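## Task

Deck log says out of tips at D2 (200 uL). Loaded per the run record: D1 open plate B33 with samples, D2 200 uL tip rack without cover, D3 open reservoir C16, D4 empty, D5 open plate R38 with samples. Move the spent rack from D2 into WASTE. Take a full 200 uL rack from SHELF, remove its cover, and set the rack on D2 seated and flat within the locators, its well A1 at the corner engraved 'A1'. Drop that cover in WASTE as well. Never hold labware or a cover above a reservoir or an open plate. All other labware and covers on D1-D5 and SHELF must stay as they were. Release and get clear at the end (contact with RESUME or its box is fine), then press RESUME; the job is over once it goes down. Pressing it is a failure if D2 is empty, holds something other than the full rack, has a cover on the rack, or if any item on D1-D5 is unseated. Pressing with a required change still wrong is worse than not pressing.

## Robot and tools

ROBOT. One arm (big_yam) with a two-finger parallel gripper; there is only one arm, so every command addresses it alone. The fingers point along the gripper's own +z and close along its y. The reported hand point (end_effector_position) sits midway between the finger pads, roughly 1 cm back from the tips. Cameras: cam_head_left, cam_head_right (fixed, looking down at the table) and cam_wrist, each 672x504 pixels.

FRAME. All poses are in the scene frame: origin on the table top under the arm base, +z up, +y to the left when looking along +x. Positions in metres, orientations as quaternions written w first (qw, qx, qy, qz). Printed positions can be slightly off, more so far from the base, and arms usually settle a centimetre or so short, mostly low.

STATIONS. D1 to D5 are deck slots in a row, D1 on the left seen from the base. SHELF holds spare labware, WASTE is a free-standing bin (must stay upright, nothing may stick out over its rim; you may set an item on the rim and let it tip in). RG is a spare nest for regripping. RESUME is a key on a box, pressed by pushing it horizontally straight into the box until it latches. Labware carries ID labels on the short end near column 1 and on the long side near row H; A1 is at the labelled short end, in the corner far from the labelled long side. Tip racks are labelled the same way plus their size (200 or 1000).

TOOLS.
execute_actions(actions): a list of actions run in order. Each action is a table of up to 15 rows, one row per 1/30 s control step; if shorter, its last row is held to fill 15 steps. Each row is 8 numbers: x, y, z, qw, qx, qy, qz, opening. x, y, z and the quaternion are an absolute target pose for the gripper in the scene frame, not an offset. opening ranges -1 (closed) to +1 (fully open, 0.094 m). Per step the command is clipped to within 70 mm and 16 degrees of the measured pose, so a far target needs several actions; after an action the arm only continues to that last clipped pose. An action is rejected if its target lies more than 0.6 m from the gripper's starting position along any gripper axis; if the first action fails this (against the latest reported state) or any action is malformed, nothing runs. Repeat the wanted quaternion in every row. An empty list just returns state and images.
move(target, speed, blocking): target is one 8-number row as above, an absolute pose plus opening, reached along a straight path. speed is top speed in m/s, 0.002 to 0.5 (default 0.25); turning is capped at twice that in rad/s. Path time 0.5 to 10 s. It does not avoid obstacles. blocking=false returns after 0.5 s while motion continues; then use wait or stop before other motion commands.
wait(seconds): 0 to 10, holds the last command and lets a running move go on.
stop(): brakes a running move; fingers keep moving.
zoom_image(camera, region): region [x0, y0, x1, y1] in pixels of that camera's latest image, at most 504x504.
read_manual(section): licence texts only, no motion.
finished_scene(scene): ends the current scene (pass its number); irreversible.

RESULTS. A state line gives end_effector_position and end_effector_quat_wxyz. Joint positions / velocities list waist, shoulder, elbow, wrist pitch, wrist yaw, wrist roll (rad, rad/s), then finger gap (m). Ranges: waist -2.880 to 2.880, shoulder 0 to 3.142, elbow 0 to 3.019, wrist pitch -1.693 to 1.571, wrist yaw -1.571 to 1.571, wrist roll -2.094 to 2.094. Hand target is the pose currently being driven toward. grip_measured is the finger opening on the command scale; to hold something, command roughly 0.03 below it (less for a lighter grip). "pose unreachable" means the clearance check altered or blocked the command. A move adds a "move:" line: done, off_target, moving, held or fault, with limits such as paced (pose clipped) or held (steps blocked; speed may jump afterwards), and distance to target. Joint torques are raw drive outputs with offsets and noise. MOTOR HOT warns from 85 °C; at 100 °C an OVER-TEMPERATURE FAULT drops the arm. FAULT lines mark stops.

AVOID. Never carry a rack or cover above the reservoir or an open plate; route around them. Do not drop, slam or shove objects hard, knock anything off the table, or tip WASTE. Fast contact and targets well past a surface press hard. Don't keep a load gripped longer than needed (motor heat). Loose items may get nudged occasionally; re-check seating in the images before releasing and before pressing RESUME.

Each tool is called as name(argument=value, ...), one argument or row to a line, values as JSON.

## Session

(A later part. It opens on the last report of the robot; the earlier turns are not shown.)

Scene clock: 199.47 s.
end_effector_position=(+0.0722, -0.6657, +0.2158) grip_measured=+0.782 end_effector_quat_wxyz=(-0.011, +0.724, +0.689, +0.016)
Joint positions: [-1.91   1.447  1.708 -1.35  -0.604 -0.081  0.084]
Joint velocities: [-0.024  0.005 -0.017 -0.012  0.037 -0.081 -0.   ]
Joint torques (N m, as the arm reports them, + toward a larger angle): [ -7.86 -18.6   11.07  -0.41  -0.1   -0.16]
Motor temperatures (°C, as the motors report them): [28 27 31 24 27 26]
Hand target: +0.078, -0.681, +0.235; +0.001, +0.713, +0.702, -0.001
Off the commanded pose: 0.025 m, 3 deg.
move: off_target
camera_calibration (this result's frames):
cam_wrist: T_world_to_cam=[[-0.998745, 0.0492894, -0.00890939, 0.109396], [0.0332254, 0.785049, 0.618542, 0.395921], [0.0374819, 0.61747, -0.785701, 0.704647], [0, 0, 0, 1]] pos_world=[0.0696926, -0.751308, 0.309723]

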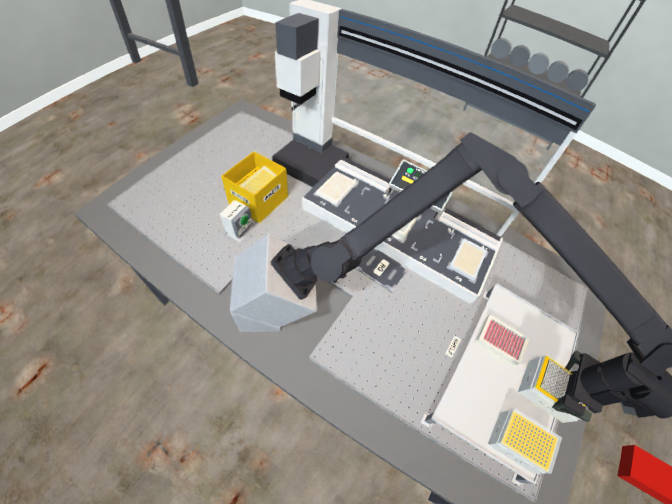

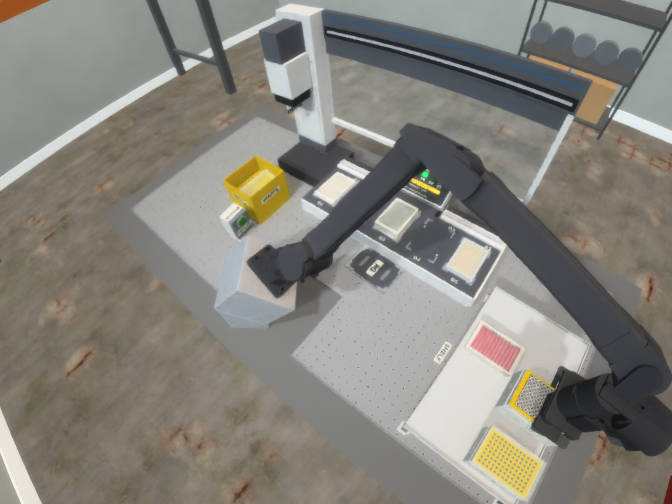

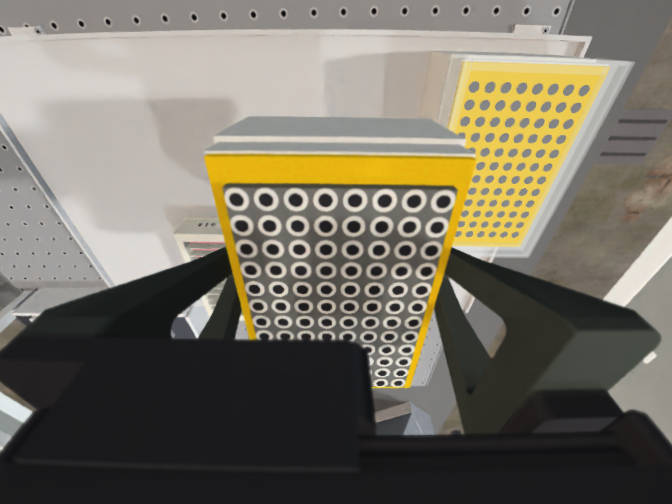

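move(
  target=[0.035,-0.6,0.225,0,0.707,0.707,0,0.74],
  speed=0.12,
)

move(
  target=[0.04,-0.37,0.17,0,0.707,0.707,0,0.74],
  speed=0.2,
)

move(
  target=[0.08,-0.335,0.07,0,1,0,0,0.74],
  speed=0.3,
)

Scene clock: 206.17 s.
end_effector_position=(+0.0379, -0.6016, +0.2227) grip_measured=+0.782 end_effector_quat_wxyz=(-0.001, +0.712, +0.702, +0.005)
Joint positions: [-2.005  1.308  1.446 -1.251 -0.65  -0.199  0.084]
Joint velocities: [-0.005 -0.015 -0.007  0.002 -0.051  0.037  0.   ]
Joint torques (N m, as the arm reports them, + toward a larger angle): [ -6.95 -15.6    6.02   0.4   -0.1   -0.16]
Motor temperatures (°C, as the motors report them): [28 27 32 24 27 26]
Hand target: +0.036, -0.599, +0.226; +0.001, +0.707, +0.707, +0.000
Off the commanded pose: 0.004 m, 1 deg.
move: done
camera_calibration (this result's frames):
cam_wrist: T_world_to_cam=[[-0.999865, 0.0141143, -0.00840312, 0.0507917], [0.00633794, 0.803437, 0.595356, 0.35975], [0.0151544, 0.595223, -0.803418, 0.663139], [0, 0, 0, 1]] pos_world=[0.0384553, -0.684469, 0.319025]

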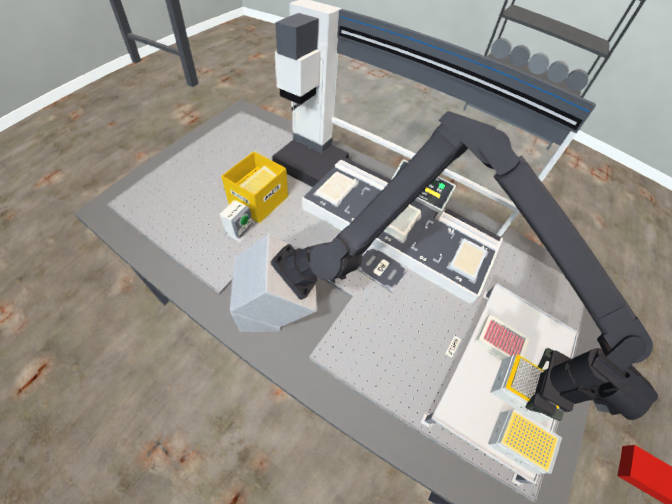

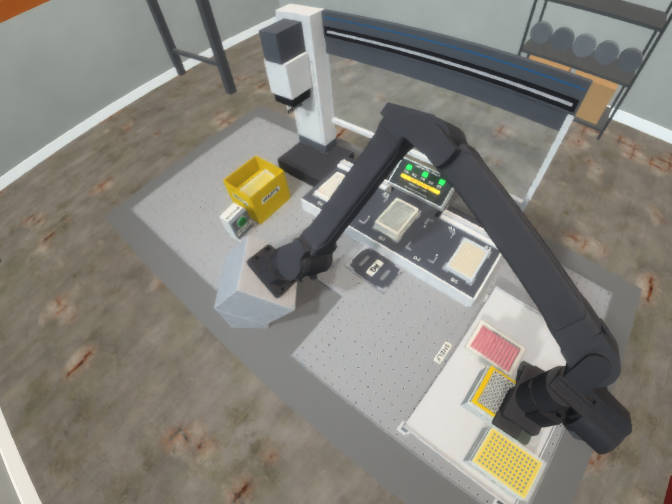

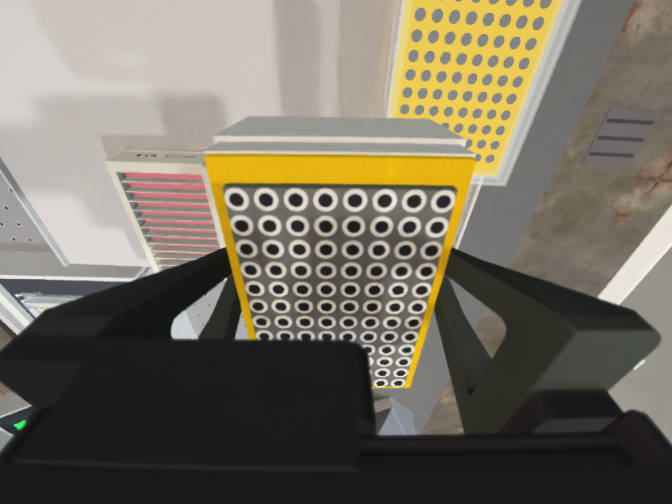

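Scene clock: 207.73 s.
end_effector_position=(+0.0458, -0.3693, +0.1703) grip_measured=+0.782 end_effector_quat_wxyz=(-0.002, +0.712, +0.702, +0.005)
Joint positions: [-2.005  0.824  0.692 -0.982 -0.65  -0.199  0.084]
Joint velocities: [-0.005 -0.015 -0.007  0.007 -0.022 -0.066 -0.   ]
Joint torques (N m, as the arm reports them, + toward a larger angle): [-2.33 -6.02  5.76  0.38  0.09 -0.14]
Motor temperatures (°C, as the motors report them): [28 27 32 24 27 26]
Hand target: +0.045, -0.369, +0.171; +0.000, +0.707, +0.707, -0.000
Off the commanded pose: 0.006 m, 1 deg.
move: done
camera_calibration (this result's frames):
cam_wrist: T_world_to_cam=[[-0.999854, 0.0148112, -0.00857612, 0.0552864], [0.00678086, 0.802899, 0.596076, 0.203938], [0.0157143, 0.595931, -0.802882, 0.482855], [0, 0, 0, 1]] pos_world=[0.0463077, -0.452308, 0.266587]

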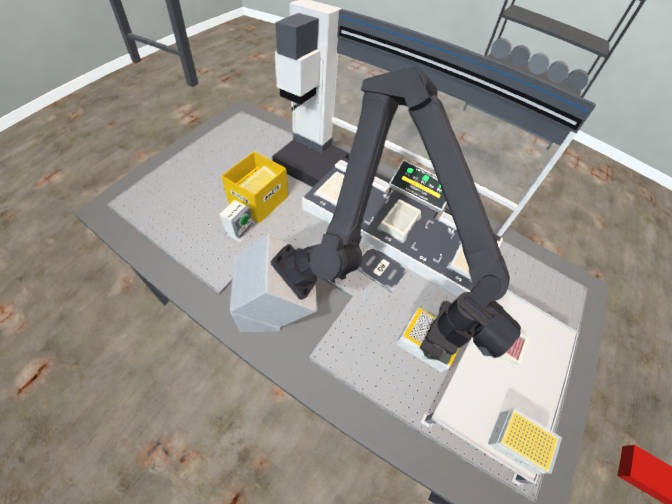

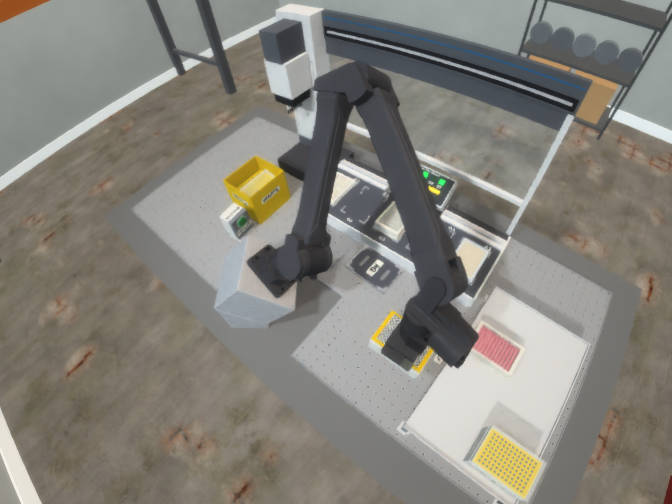

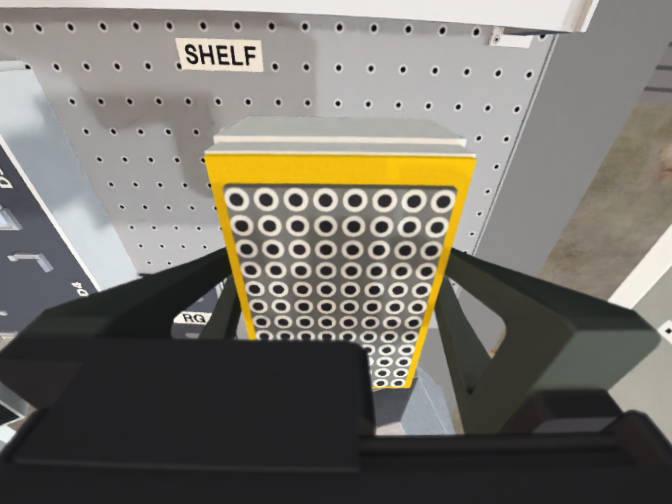

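Scene clock: 210.97 s.
end_effector_position=(+0.0806, -0.3417, +0.0777) grip_measured=+0.782 end_effector_quat_wxyz=(+0.008, +1.000, +0.010, -0.003)
Joint positions: [-1.653  0.861  0.503 -0.54  -0.449  1.702  0.084]
Joint velocities: [-0.005 -0.015  0.007  0.012 -0.066  0.051  0.   ]
Joint torques (N m, as the arm reports them, + toward a larger angle): [-0.66 -5.45  3.81  0.46  0.3   0.14]
Motor temperatures (°C, as the motors report them): [28 27 32 24 27 26]
Hand target: +0.080, -0.334, +0.071; -0.003, +1.000, +0.002, -0.002
Off the commanded pose: 0.010 m, 1 deg.
move: done
camera_calibration (this result's frames):
cam_wrist: T_world_to_cam=[[-0.0197946, 0.999617, -0.0193362, 0.347219], [0.812093, 0.0273563, 0.582886, -0.0921916], [0.583192, -0.0041648, -0.812324, 0.141423], [0, 0, 0, 1]] pos_world=[-0.000735414, -0.343975, 0.175332]

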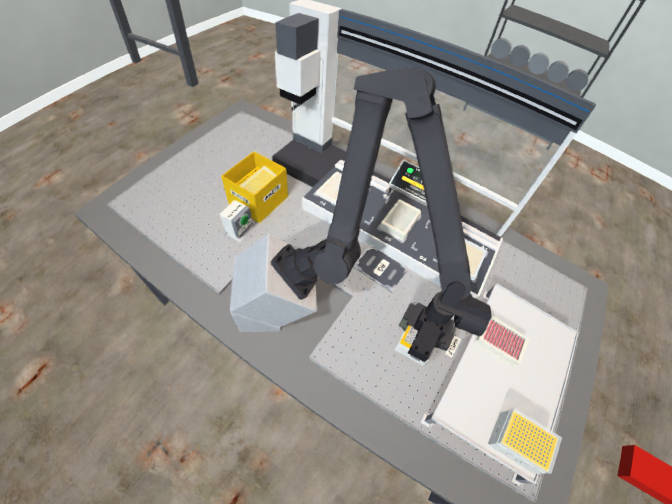

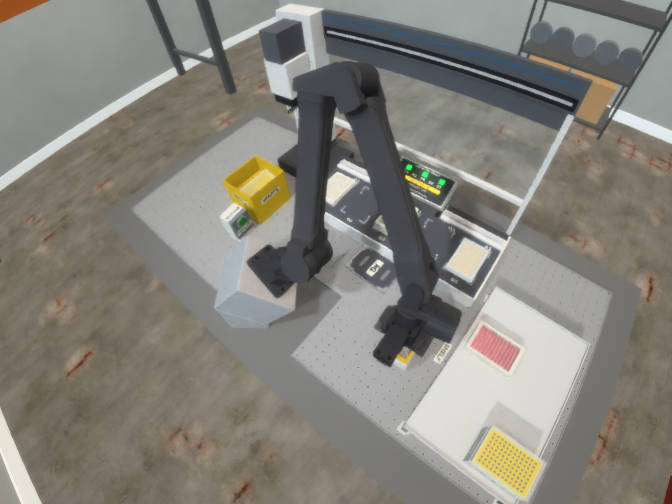

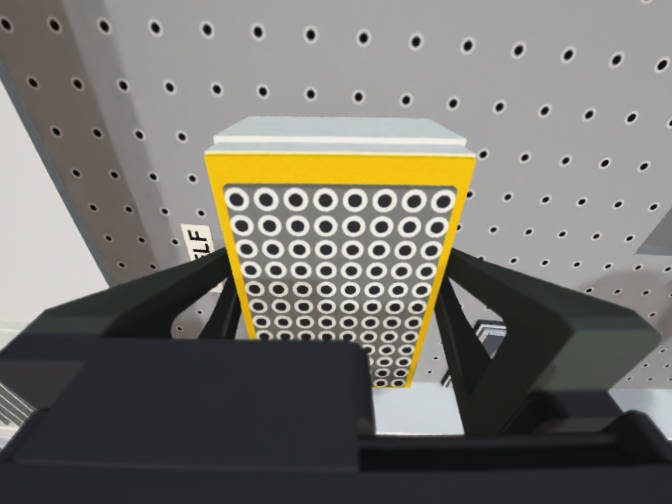

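move(
  target=[0.08,-0.335,0.03,0,1,0,-0.015,0.74],
  speed=0.04,
)

Scene clock: 215.13 s.
end_effector_position=(+0.0807, -0.3447, +0.0541) grip_measured=+0.782 end_effector_quat_wxyz=(+0.013, +1.000, +0.011, -0.019)
Joint positions: [-1.591  0.932  0.493 -0.433 -0.377  1.755  0.084]
Joint velocities: [-0.005  0.015 -0.002 -0.017 -0.007  0.007  0.001]
Joint torques (N m, as the arm reports them, + toward a larger angle): [ 0.85 -2.16  2.7   2.59  0.63  0.35]
Motor temperatures (°C, as the motors report them): [28 27 31 24 27 26]
Hand target: +0.080, -0.332, +0.034; -0.001, +1.000, +0.001, -0.016
Off the commanded pose: 0.026 m, 2 deg.
move: off_target
camera_calibration (this result's frames):
cam_wrist: T_world_to_cam=[[-0.0224515, 0.999303, -0.0298352, 0.350465], [0.829859, 0.0352701, 0.556858, -0.0756455], [0.557522, -0.0122568, -0.830072, 0.122421], [0, 0, 0, 1]] pos_world=[0.002391, -0.346052, 0.154198]

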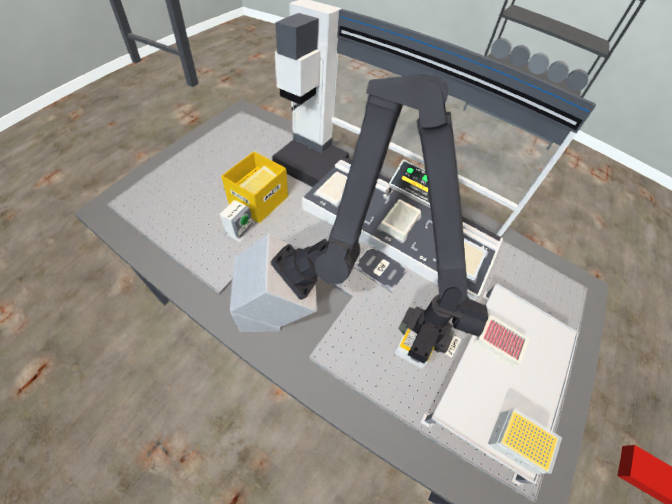

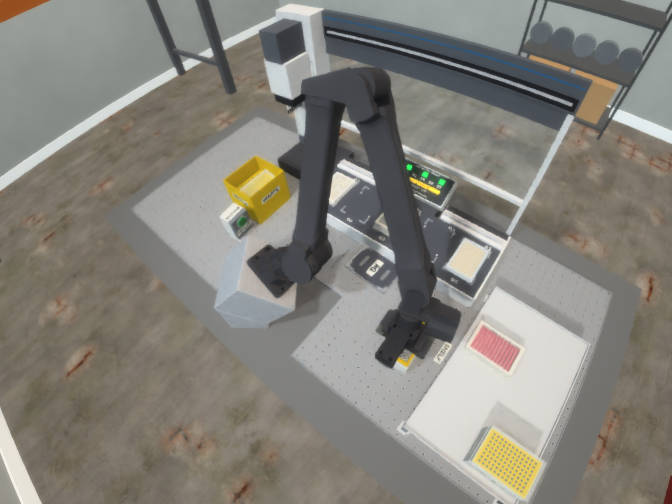

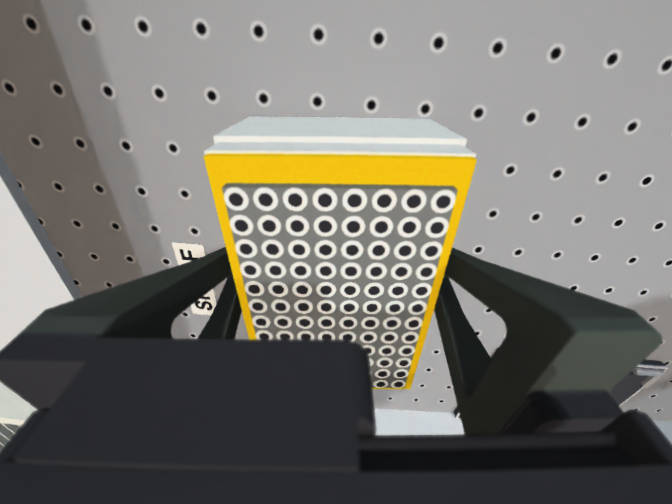

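execute_actions(
  actions=[
    [[0.08,-0.345,0.052,0,1,0,0,0.74],[0.08,-0.345,0.052,0,1,0,0,0.74],[0.08,-0.345,0.052,0,1,0,0,0.74],[0.08,-0.345,0.052,0,1,0,0,0.74],[0.08,-0.345,0.052,0,1,0,0,1]],
    [[0.08,-0.352,0.06,0,1,0,0,1],[0.08,-0.355,0.065,0,1,0,0,1],[0.08,-0.357,0.07,0,1,0,0,1],[0.08,-0.358,0.075,0,1,0,0,1],[0.08,-0.358,0.08,0,1,0,0,1],[0.08,-0.358,0.085,0,1,0,0,1],[0.08,-0.358,0.09,0,1,0,0,1],[0.08,-0.358,0.095,0,1,0,0,1],[0.08,-0.358,0.1,0,1,0,0,1],[0.08,-0.358,0.105,0,1,0,0,1],[0.08,-0.358,0.11,0,1,0,0,1],[0.08,-0.358,0.115,0,1,0,0,1],[0.08,-0.358,0.12,0,1,0,0,1],[0.08,-0.358,0.125,0,1,0,0,1],[0.08,-0.358,0.13,0,1,0,0,1]],
  ],
)

move(
  target=[0.082,-0.355,0.13,0,0.3,0.954,0,1],
  speed=0.5,
)

move(
  target=[0.082,-0.337,0.09,0,-0.01,1,0,1],
  speed=0.4,
)

Scene clock: 223.17 s.
end_effector_position=(+0.0775, -0.3410, +0.1070) grip_measured=+1.000 end_effector_quat_wxyz=(-0.014, +1.000, -0.022, +0.002)
Joint positions: [-1.736  0.815  0.553 -0.72  -0.513  1.668  0.094]
Joint velocities: [-0.327 -0.386  0.164 -0.628 -0.198 -0.256  0.   ]
Joint torques (N m, as the arm reports them, + toward a larger angle): [-2.28 -6.83  7.89 -0.29  0.06 -0.16]
Motor temperatures (°C, as the motors report them): [28 27 31 24 27 26]
Hand target: +0.081, -0.359, +0.127; +0.002, +1.000, -0.001, -0.000
Off the commanded pose: 0.029 m, 3 deg.
camera_calibration (this result's frames):
cam_wrist: T_world_to_cam=[[0.0433114, 0.99877, 0.0241573, 0.337226], [0.805035, -0.0492091, 0.591182, -0.133148], [0.591644, -0.00615746, -0.806176, 0.165079], [0, 0, 0, 1]] pos_world=[-0.0050847, -0.342347, 0.203651]

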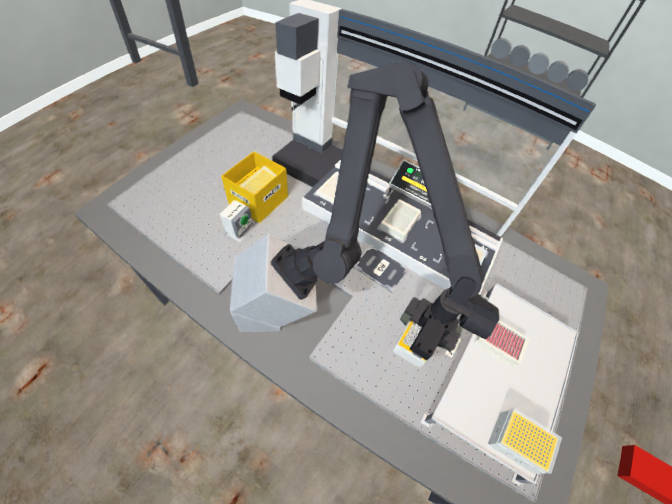

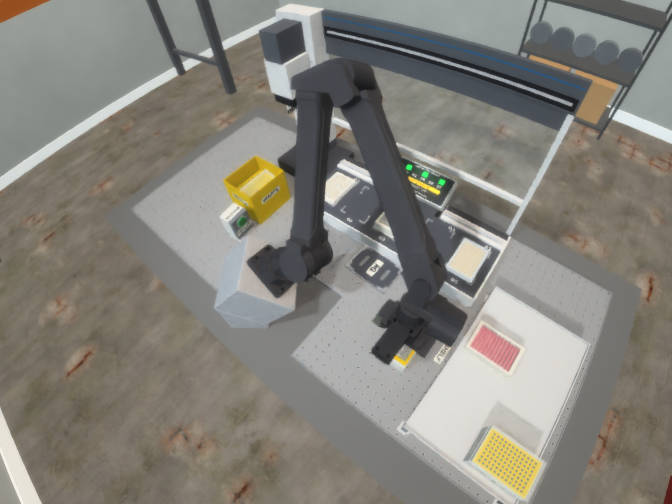

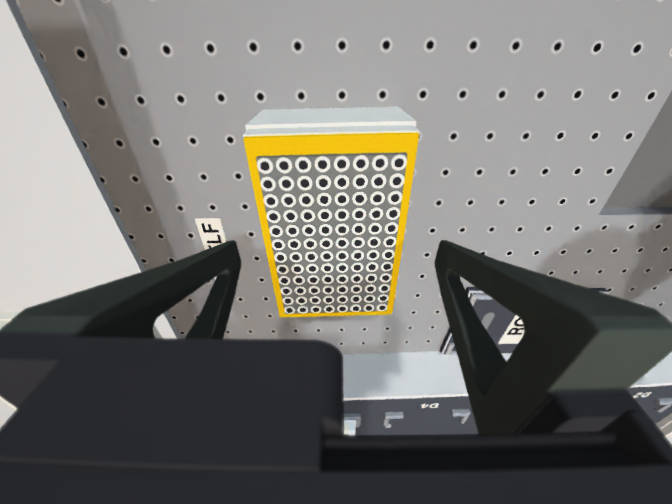

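Scene clock: 226.50 s.
end_effector_position=(+0.0776, -0.3348, +0.1183) grip_measured=+1.000 end_effector_quat_wxyz=(-0.005, +0.313, +0.950, +0.017)
Joint positions: [-1.757  0.776  0.555 -0.78  -0.522 -0.906  0.094]
Joint velocities: [-0.015 -0.005 -0.007 -0.002 -0.051 -0.037  0.   ]
Joint torques (N m, as the arm reports them, + toward a larger angle): [-2.   -6.26  8.57 -0.35 -0.16 -0.15]
Motor temperatures (°C, as the motors report them): [28 27 31 24 27 26]
Hand target: +0.082, -0.355, +0.130; +0.000, +0.300, +0.954, -0.000
Off the commanded pose: 0.024 m, 3 deg.
move: off_target
camera_calibration (this result's frames):
cam_wrist: T_world_to_cam=[[-0.594296, -0.803562, -0.0331725, -0.21643], [-0.652843, 0.457918, 0.603412, 0.141832], [-0.469689, 0.380262, -0.796739, 0.38479], [0, 0, 0, 1]] pos_world=[0.144702, -0.385183, 0.213814]

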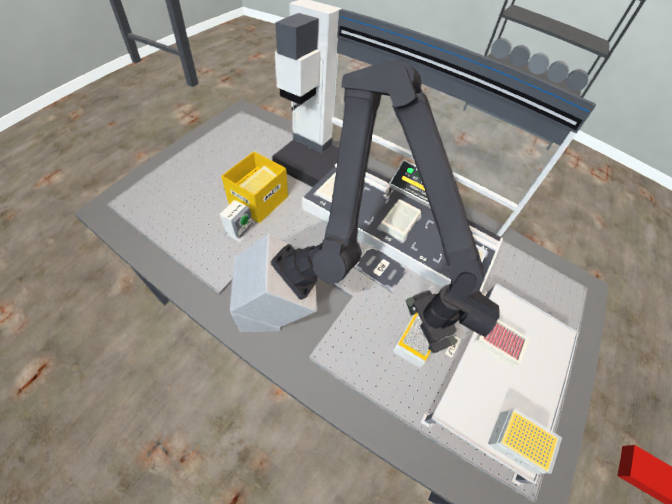

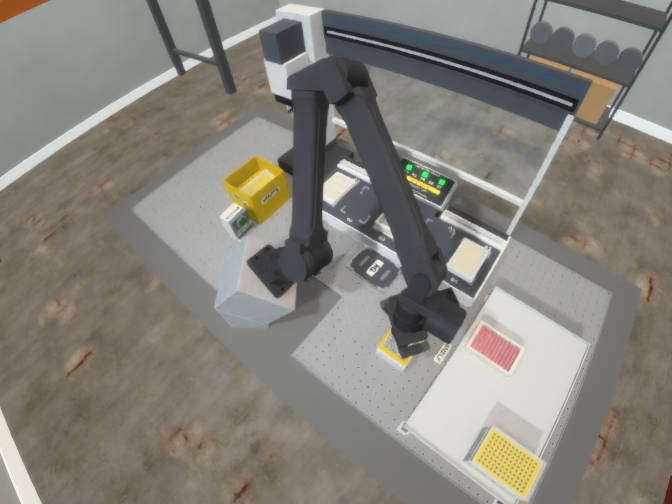

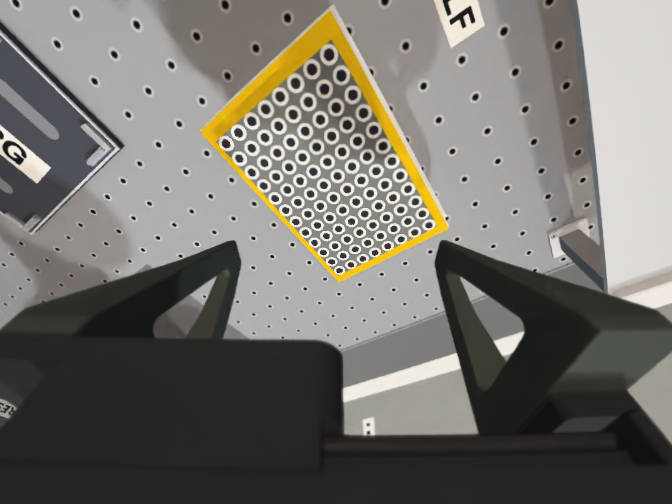

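Scene clock: 227.97 s.
end_effector_position=(+0.0836, -0.3453, +0.0993) grip_measured=+1.000 end_effector_quat_wxyz=(-0.001, -0.004, +1.000, -0.013)
Joint positions: [-1.688  0.799  0.524 -0.626 -0.473 -1.454  0.094]
Joint velocities: [-0.005 -0.005  0.012  0.007  0.022 -0.066  0.   ]
Joint torques (N m, as the arm reports them, + toward a larger angle): [-0.35 -4.51  4.33  0.45  0.04 -0.15]
Motor temperatures (°C, as the motors report them): [28 27 31 24 27 26]
Hand target: +0.082, -0.336, +0.091; -0.000, -0.011, +1.000, +0.001
Off the commanded pose: 0.013 m, 2 deg.
move: off_target
camera_calibration (this result's frames):
cam_wrist: T_world_to_cam=[[0.00889944, -0.999712, 0.0222838, -0.345603], [-0.80785, 0.00594545, 0.589358, 0.0203583], [-0.589321, -0.0232469, -0.807565, 0.248157], [0, 0, 0, 1]] pos_world=[0.165766, -0.339856, 0.196106]

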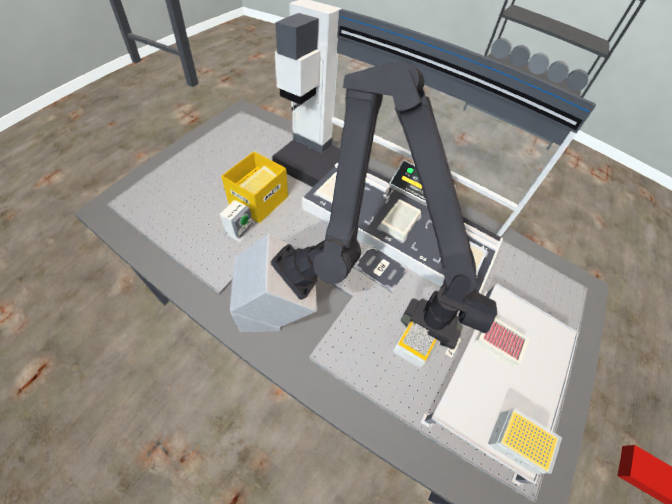

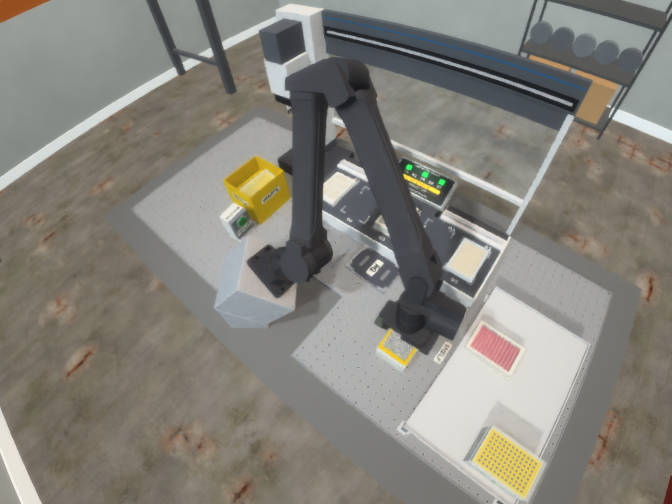

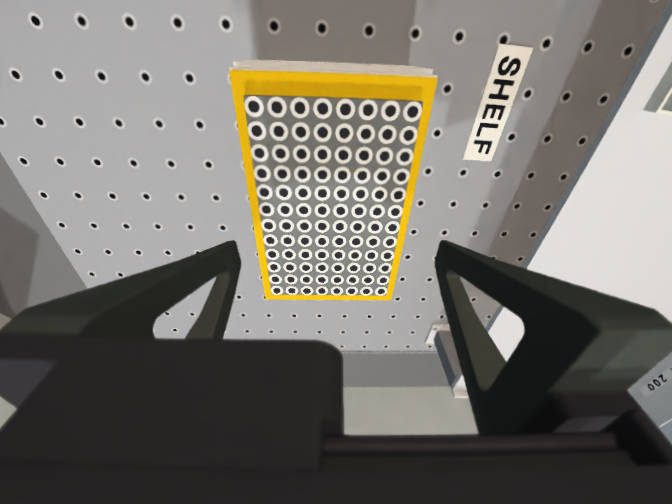

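move(
  target=[0.094,-0.332,0.065,0,0.015,1,0.01,1],
  speed=0.05,
)

Scene clock: 232.47 s.
end_effector_position=(+0.0957, -0.3406, +0.0737) grip_measured=+1.000 end_effector_quat_wxyz=(-0.001, +0.006, +1.000, -0.002)
Joint positions: [-1.591  0.859  0.511 -0.542 -0.417 -1.361  0.094]
Joint velocities: [-0.005 -0.024  0.007  0.022  0.037 -0.037  0.   ]
Joint torques (N m, as the arm reports them, + toward a larger angle): [-0.53 -5.69  3.73  0.46  0.09  0.13]
Motor temperatures (°C, as the motors report them): [28 26 31 24 27 26]
Hand target: +0.094, -0.331, +0.066; -0.001, +0.015, +1.000, +0.010
Off the commanded pose: 0.012 m, 2 deg.
move: off_target
camera_calibration (this result's frames):
cam_wrist: T_world_to_cam=[[-0.0110979, -0.999938, 0.000386724, -0.337025], [-0.808236, 0.00919798, 0.588787, 0.0463512], [-0.588754, 0.00622172, -0.808288, 0.244838], [0, 0, 0, 1]] pos_world=[0.177872, -0.338954, 0.170739]

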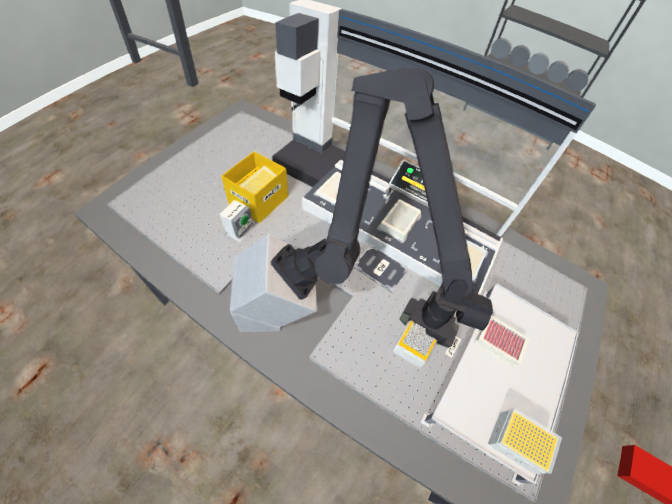

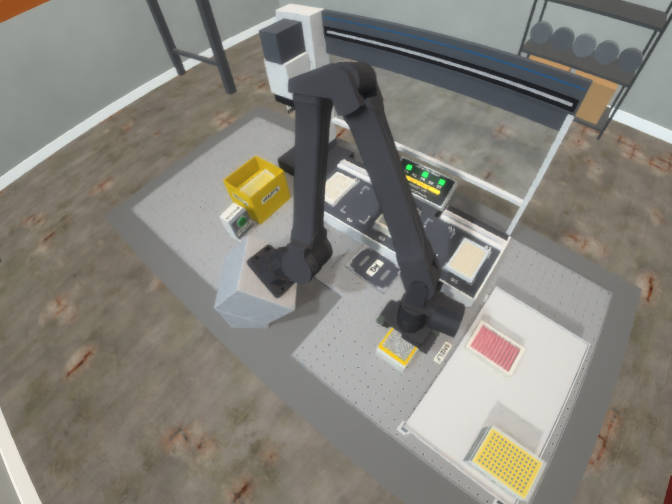

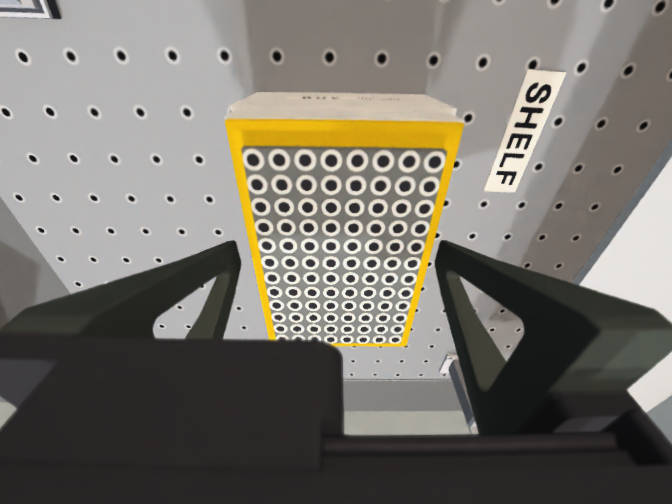

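move(
  target=[0.095,-0.332,0.042,0.015,0.02,1,0.01,1],
  speed=0.05,
)

execute_actions(
  actions=[
    [[0.095,-0.332,0.042,0.015,0.02,1,0.01,0.9],[0.095,-0.332,0.042,0.015,0.02,1,0.01,0.86],[0.095,-0.332,0.042,0.015,0.02,1,0.01,0.83],[0.095,-0.332,0.042,0.015,0.02,1,0.01,0.8],[0.095,-0.332,0.042,0.015,0.02,1,0.01,0.74]],
  ],
)

Scene clock: 239.07 s.
end_effector_position=(+0.0970, -0.3466, +0.0636) grip_measured=+1.000 end_effector_quat_wxyz=(+0.009, +0.009, +1.000, -0.011)
Joint positions: [-1.584  0.896  0.506 -0.472 -0.427 -1.338  0.094]
Joint velocities: [ 0.005 -0.015  0.002 -0.002 -0.007 -0.022  0.   ]
Joint torques (N m, as the arm reports them, + toward a larger angle): [ 0.15 -3.03  2.73  1.76 -0.32  0.22]
Motor temperatures (°C, as the motors report them): [28 26 30 24 27 26]
Hand target: +0.095, -0.330, +0.045; +0.014, +0.020, +1.000, +0.011
Off the commanded pose: 0.026 m, 3 deg.
move: off_target
camera_calibration (this result's frames):
cam_wrist: T_world_to_cam=[[-0.017484, -0.999665, 0.0190921, -0.343434], [-0.819517, 0.0252671, 0.572497, 0.0611318], [-0.572788, -0.00563678, -0.819684, 0.232487], [0, 0, 0, 1]] pos_world=[0.17726, -0.343553, 0.162125]

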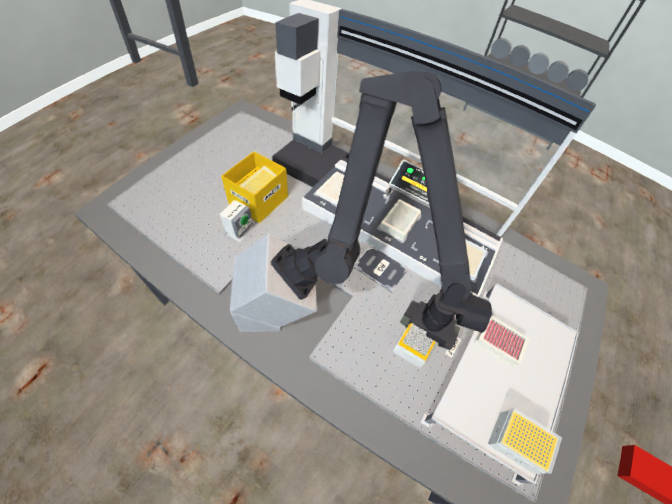

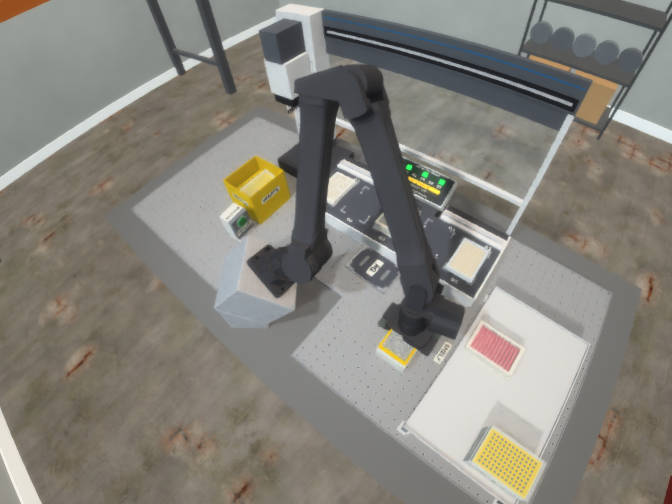

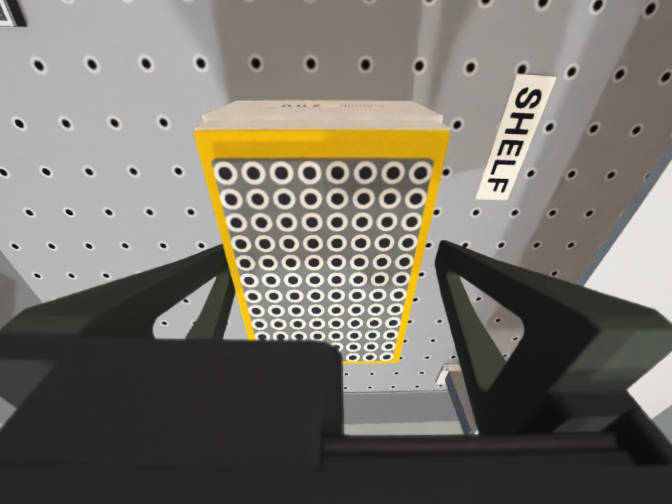

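Scene clock: 239.57 s.
end_effector_position=(+0.0968, -0.3420, +0.0623) grip_measured=+0.750 end_effector_quat_wxyz=(+0.012, +0.012, +1.000, -0.007)
Joint positions: [-1.584  0.896  0.499 -0.473 -0.435 -1.334  0.082]
Joint velocities: [ 0.005 -0.005  0.007  0.012  0.037 -0.022  0.   ]
Joint torques (N m, as the arm reports them, + toward a larger angle): [ 0.36 -2.65  3.22  1.91  0.07  0.2 ]
Motor temperatures (°C, as the motors report them): [27 26 30 24 27 26]
Hand target: +0.095, -0.330, +0.045; +0.014, +0.020, +1.000, +0.010
Off the commanded pose: 0.023 m, 2 deg.
camera_calibration (this result's frames):
cam_wrist: T_world_to_cam=[[-0.0245856, -0.99965, 0.00974479, -0.337578], [-0.82274, 0.02577, 0.567833, 0.0623709], [-0.567886, 0.00594309, -0.823086, 0.235041], [0, 0, 0, 1]] pos_world=[0.176492, -0.340464, 0.161333]

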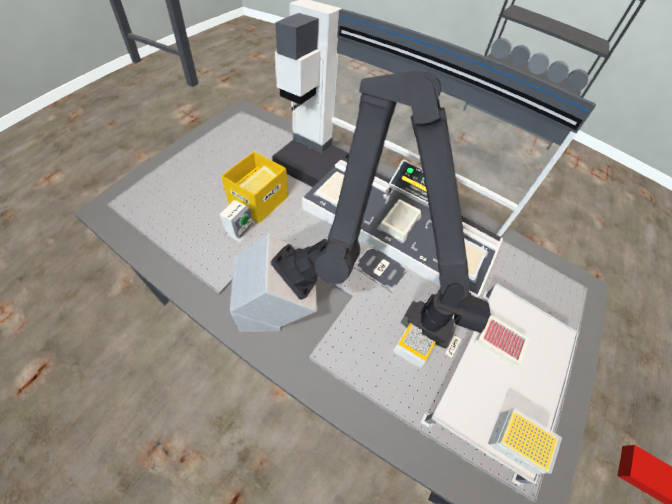

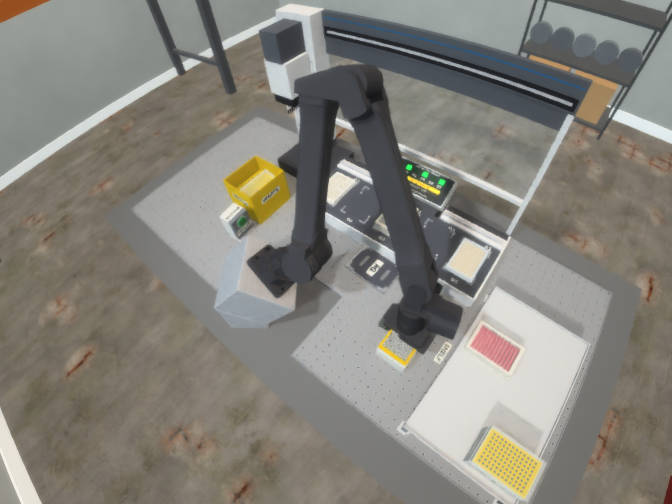

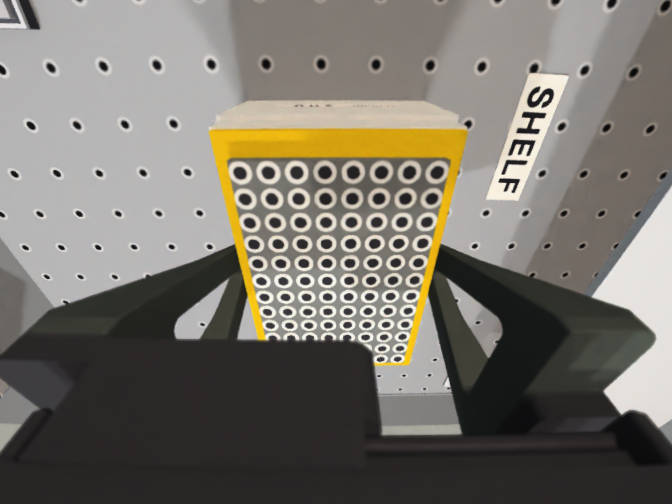

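Finger caught the ledge; now centred, reopen to drop lower.

execute_actions(
  actions=[
    [[0.095,-0.327,0.042,0.015,0.02,1,0.015,1]],
  ],
)

Scene clock: 242.43 s.
end_effector_position=(+0.0966, -0.3369, +0.0506) grip_measured=+1.000 end_effector_quat_wxyz=(+0.015, +0.013, +1.000, +0.002)
Joint positions: [-1.567  0.934  0.49  -0.437 -0.434 -1.326  0.094]
Joint velocities: [ 0.005 -0.005 -0.002 -0.012  0.007 -0.007  0.   ]
Joint torques (N m, as the arm reports them, + toward a larger angle): [-0.64 -5.89  3.09  0.42  0.04  0.1 ]
Motor temperatures (°C, as the motors report them): [27 26 30 24 27 26]
Hand target: +0.095, -0.327, +0.043; +0.014, +0.020, +1.000, +0.015
Off the commanded pose: 0.013 m, 2 deg.
camera_calibration (this result's frames):
cam_wrist: T_world_to_cam=[[-0.0251053, -0.999655, -0.00773763, -0.331422], [-0.826002, 0.0163831, 0.563428, 0.0660438], [-0.563107, 0.0205363, -0.826129, 0.229895], [0, 0, 0, 1]] pos_world=[0.175687, -0.337111, 0.150147]

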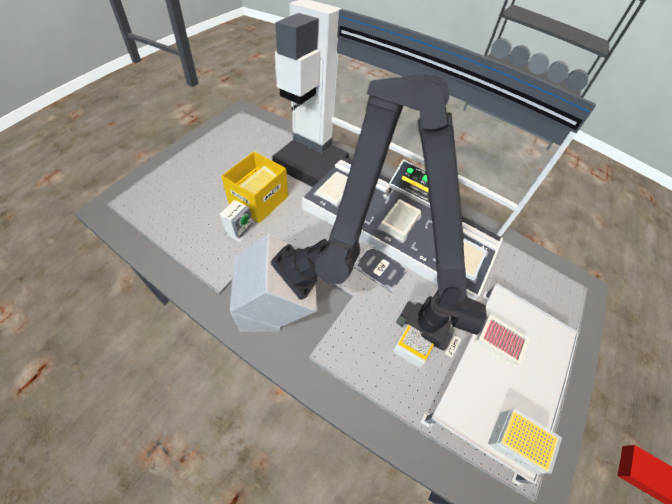

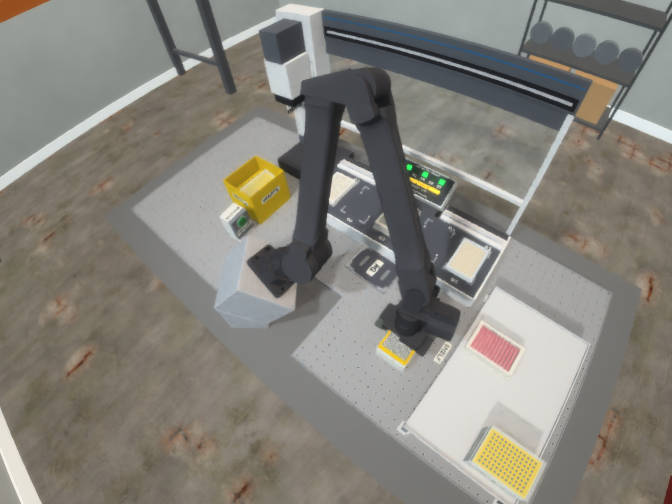

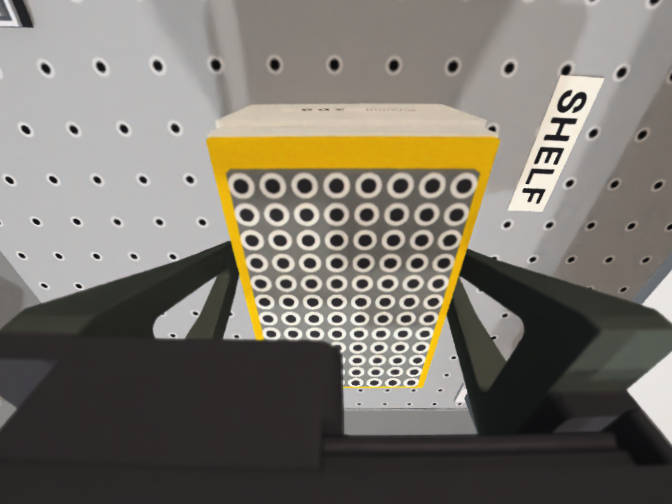

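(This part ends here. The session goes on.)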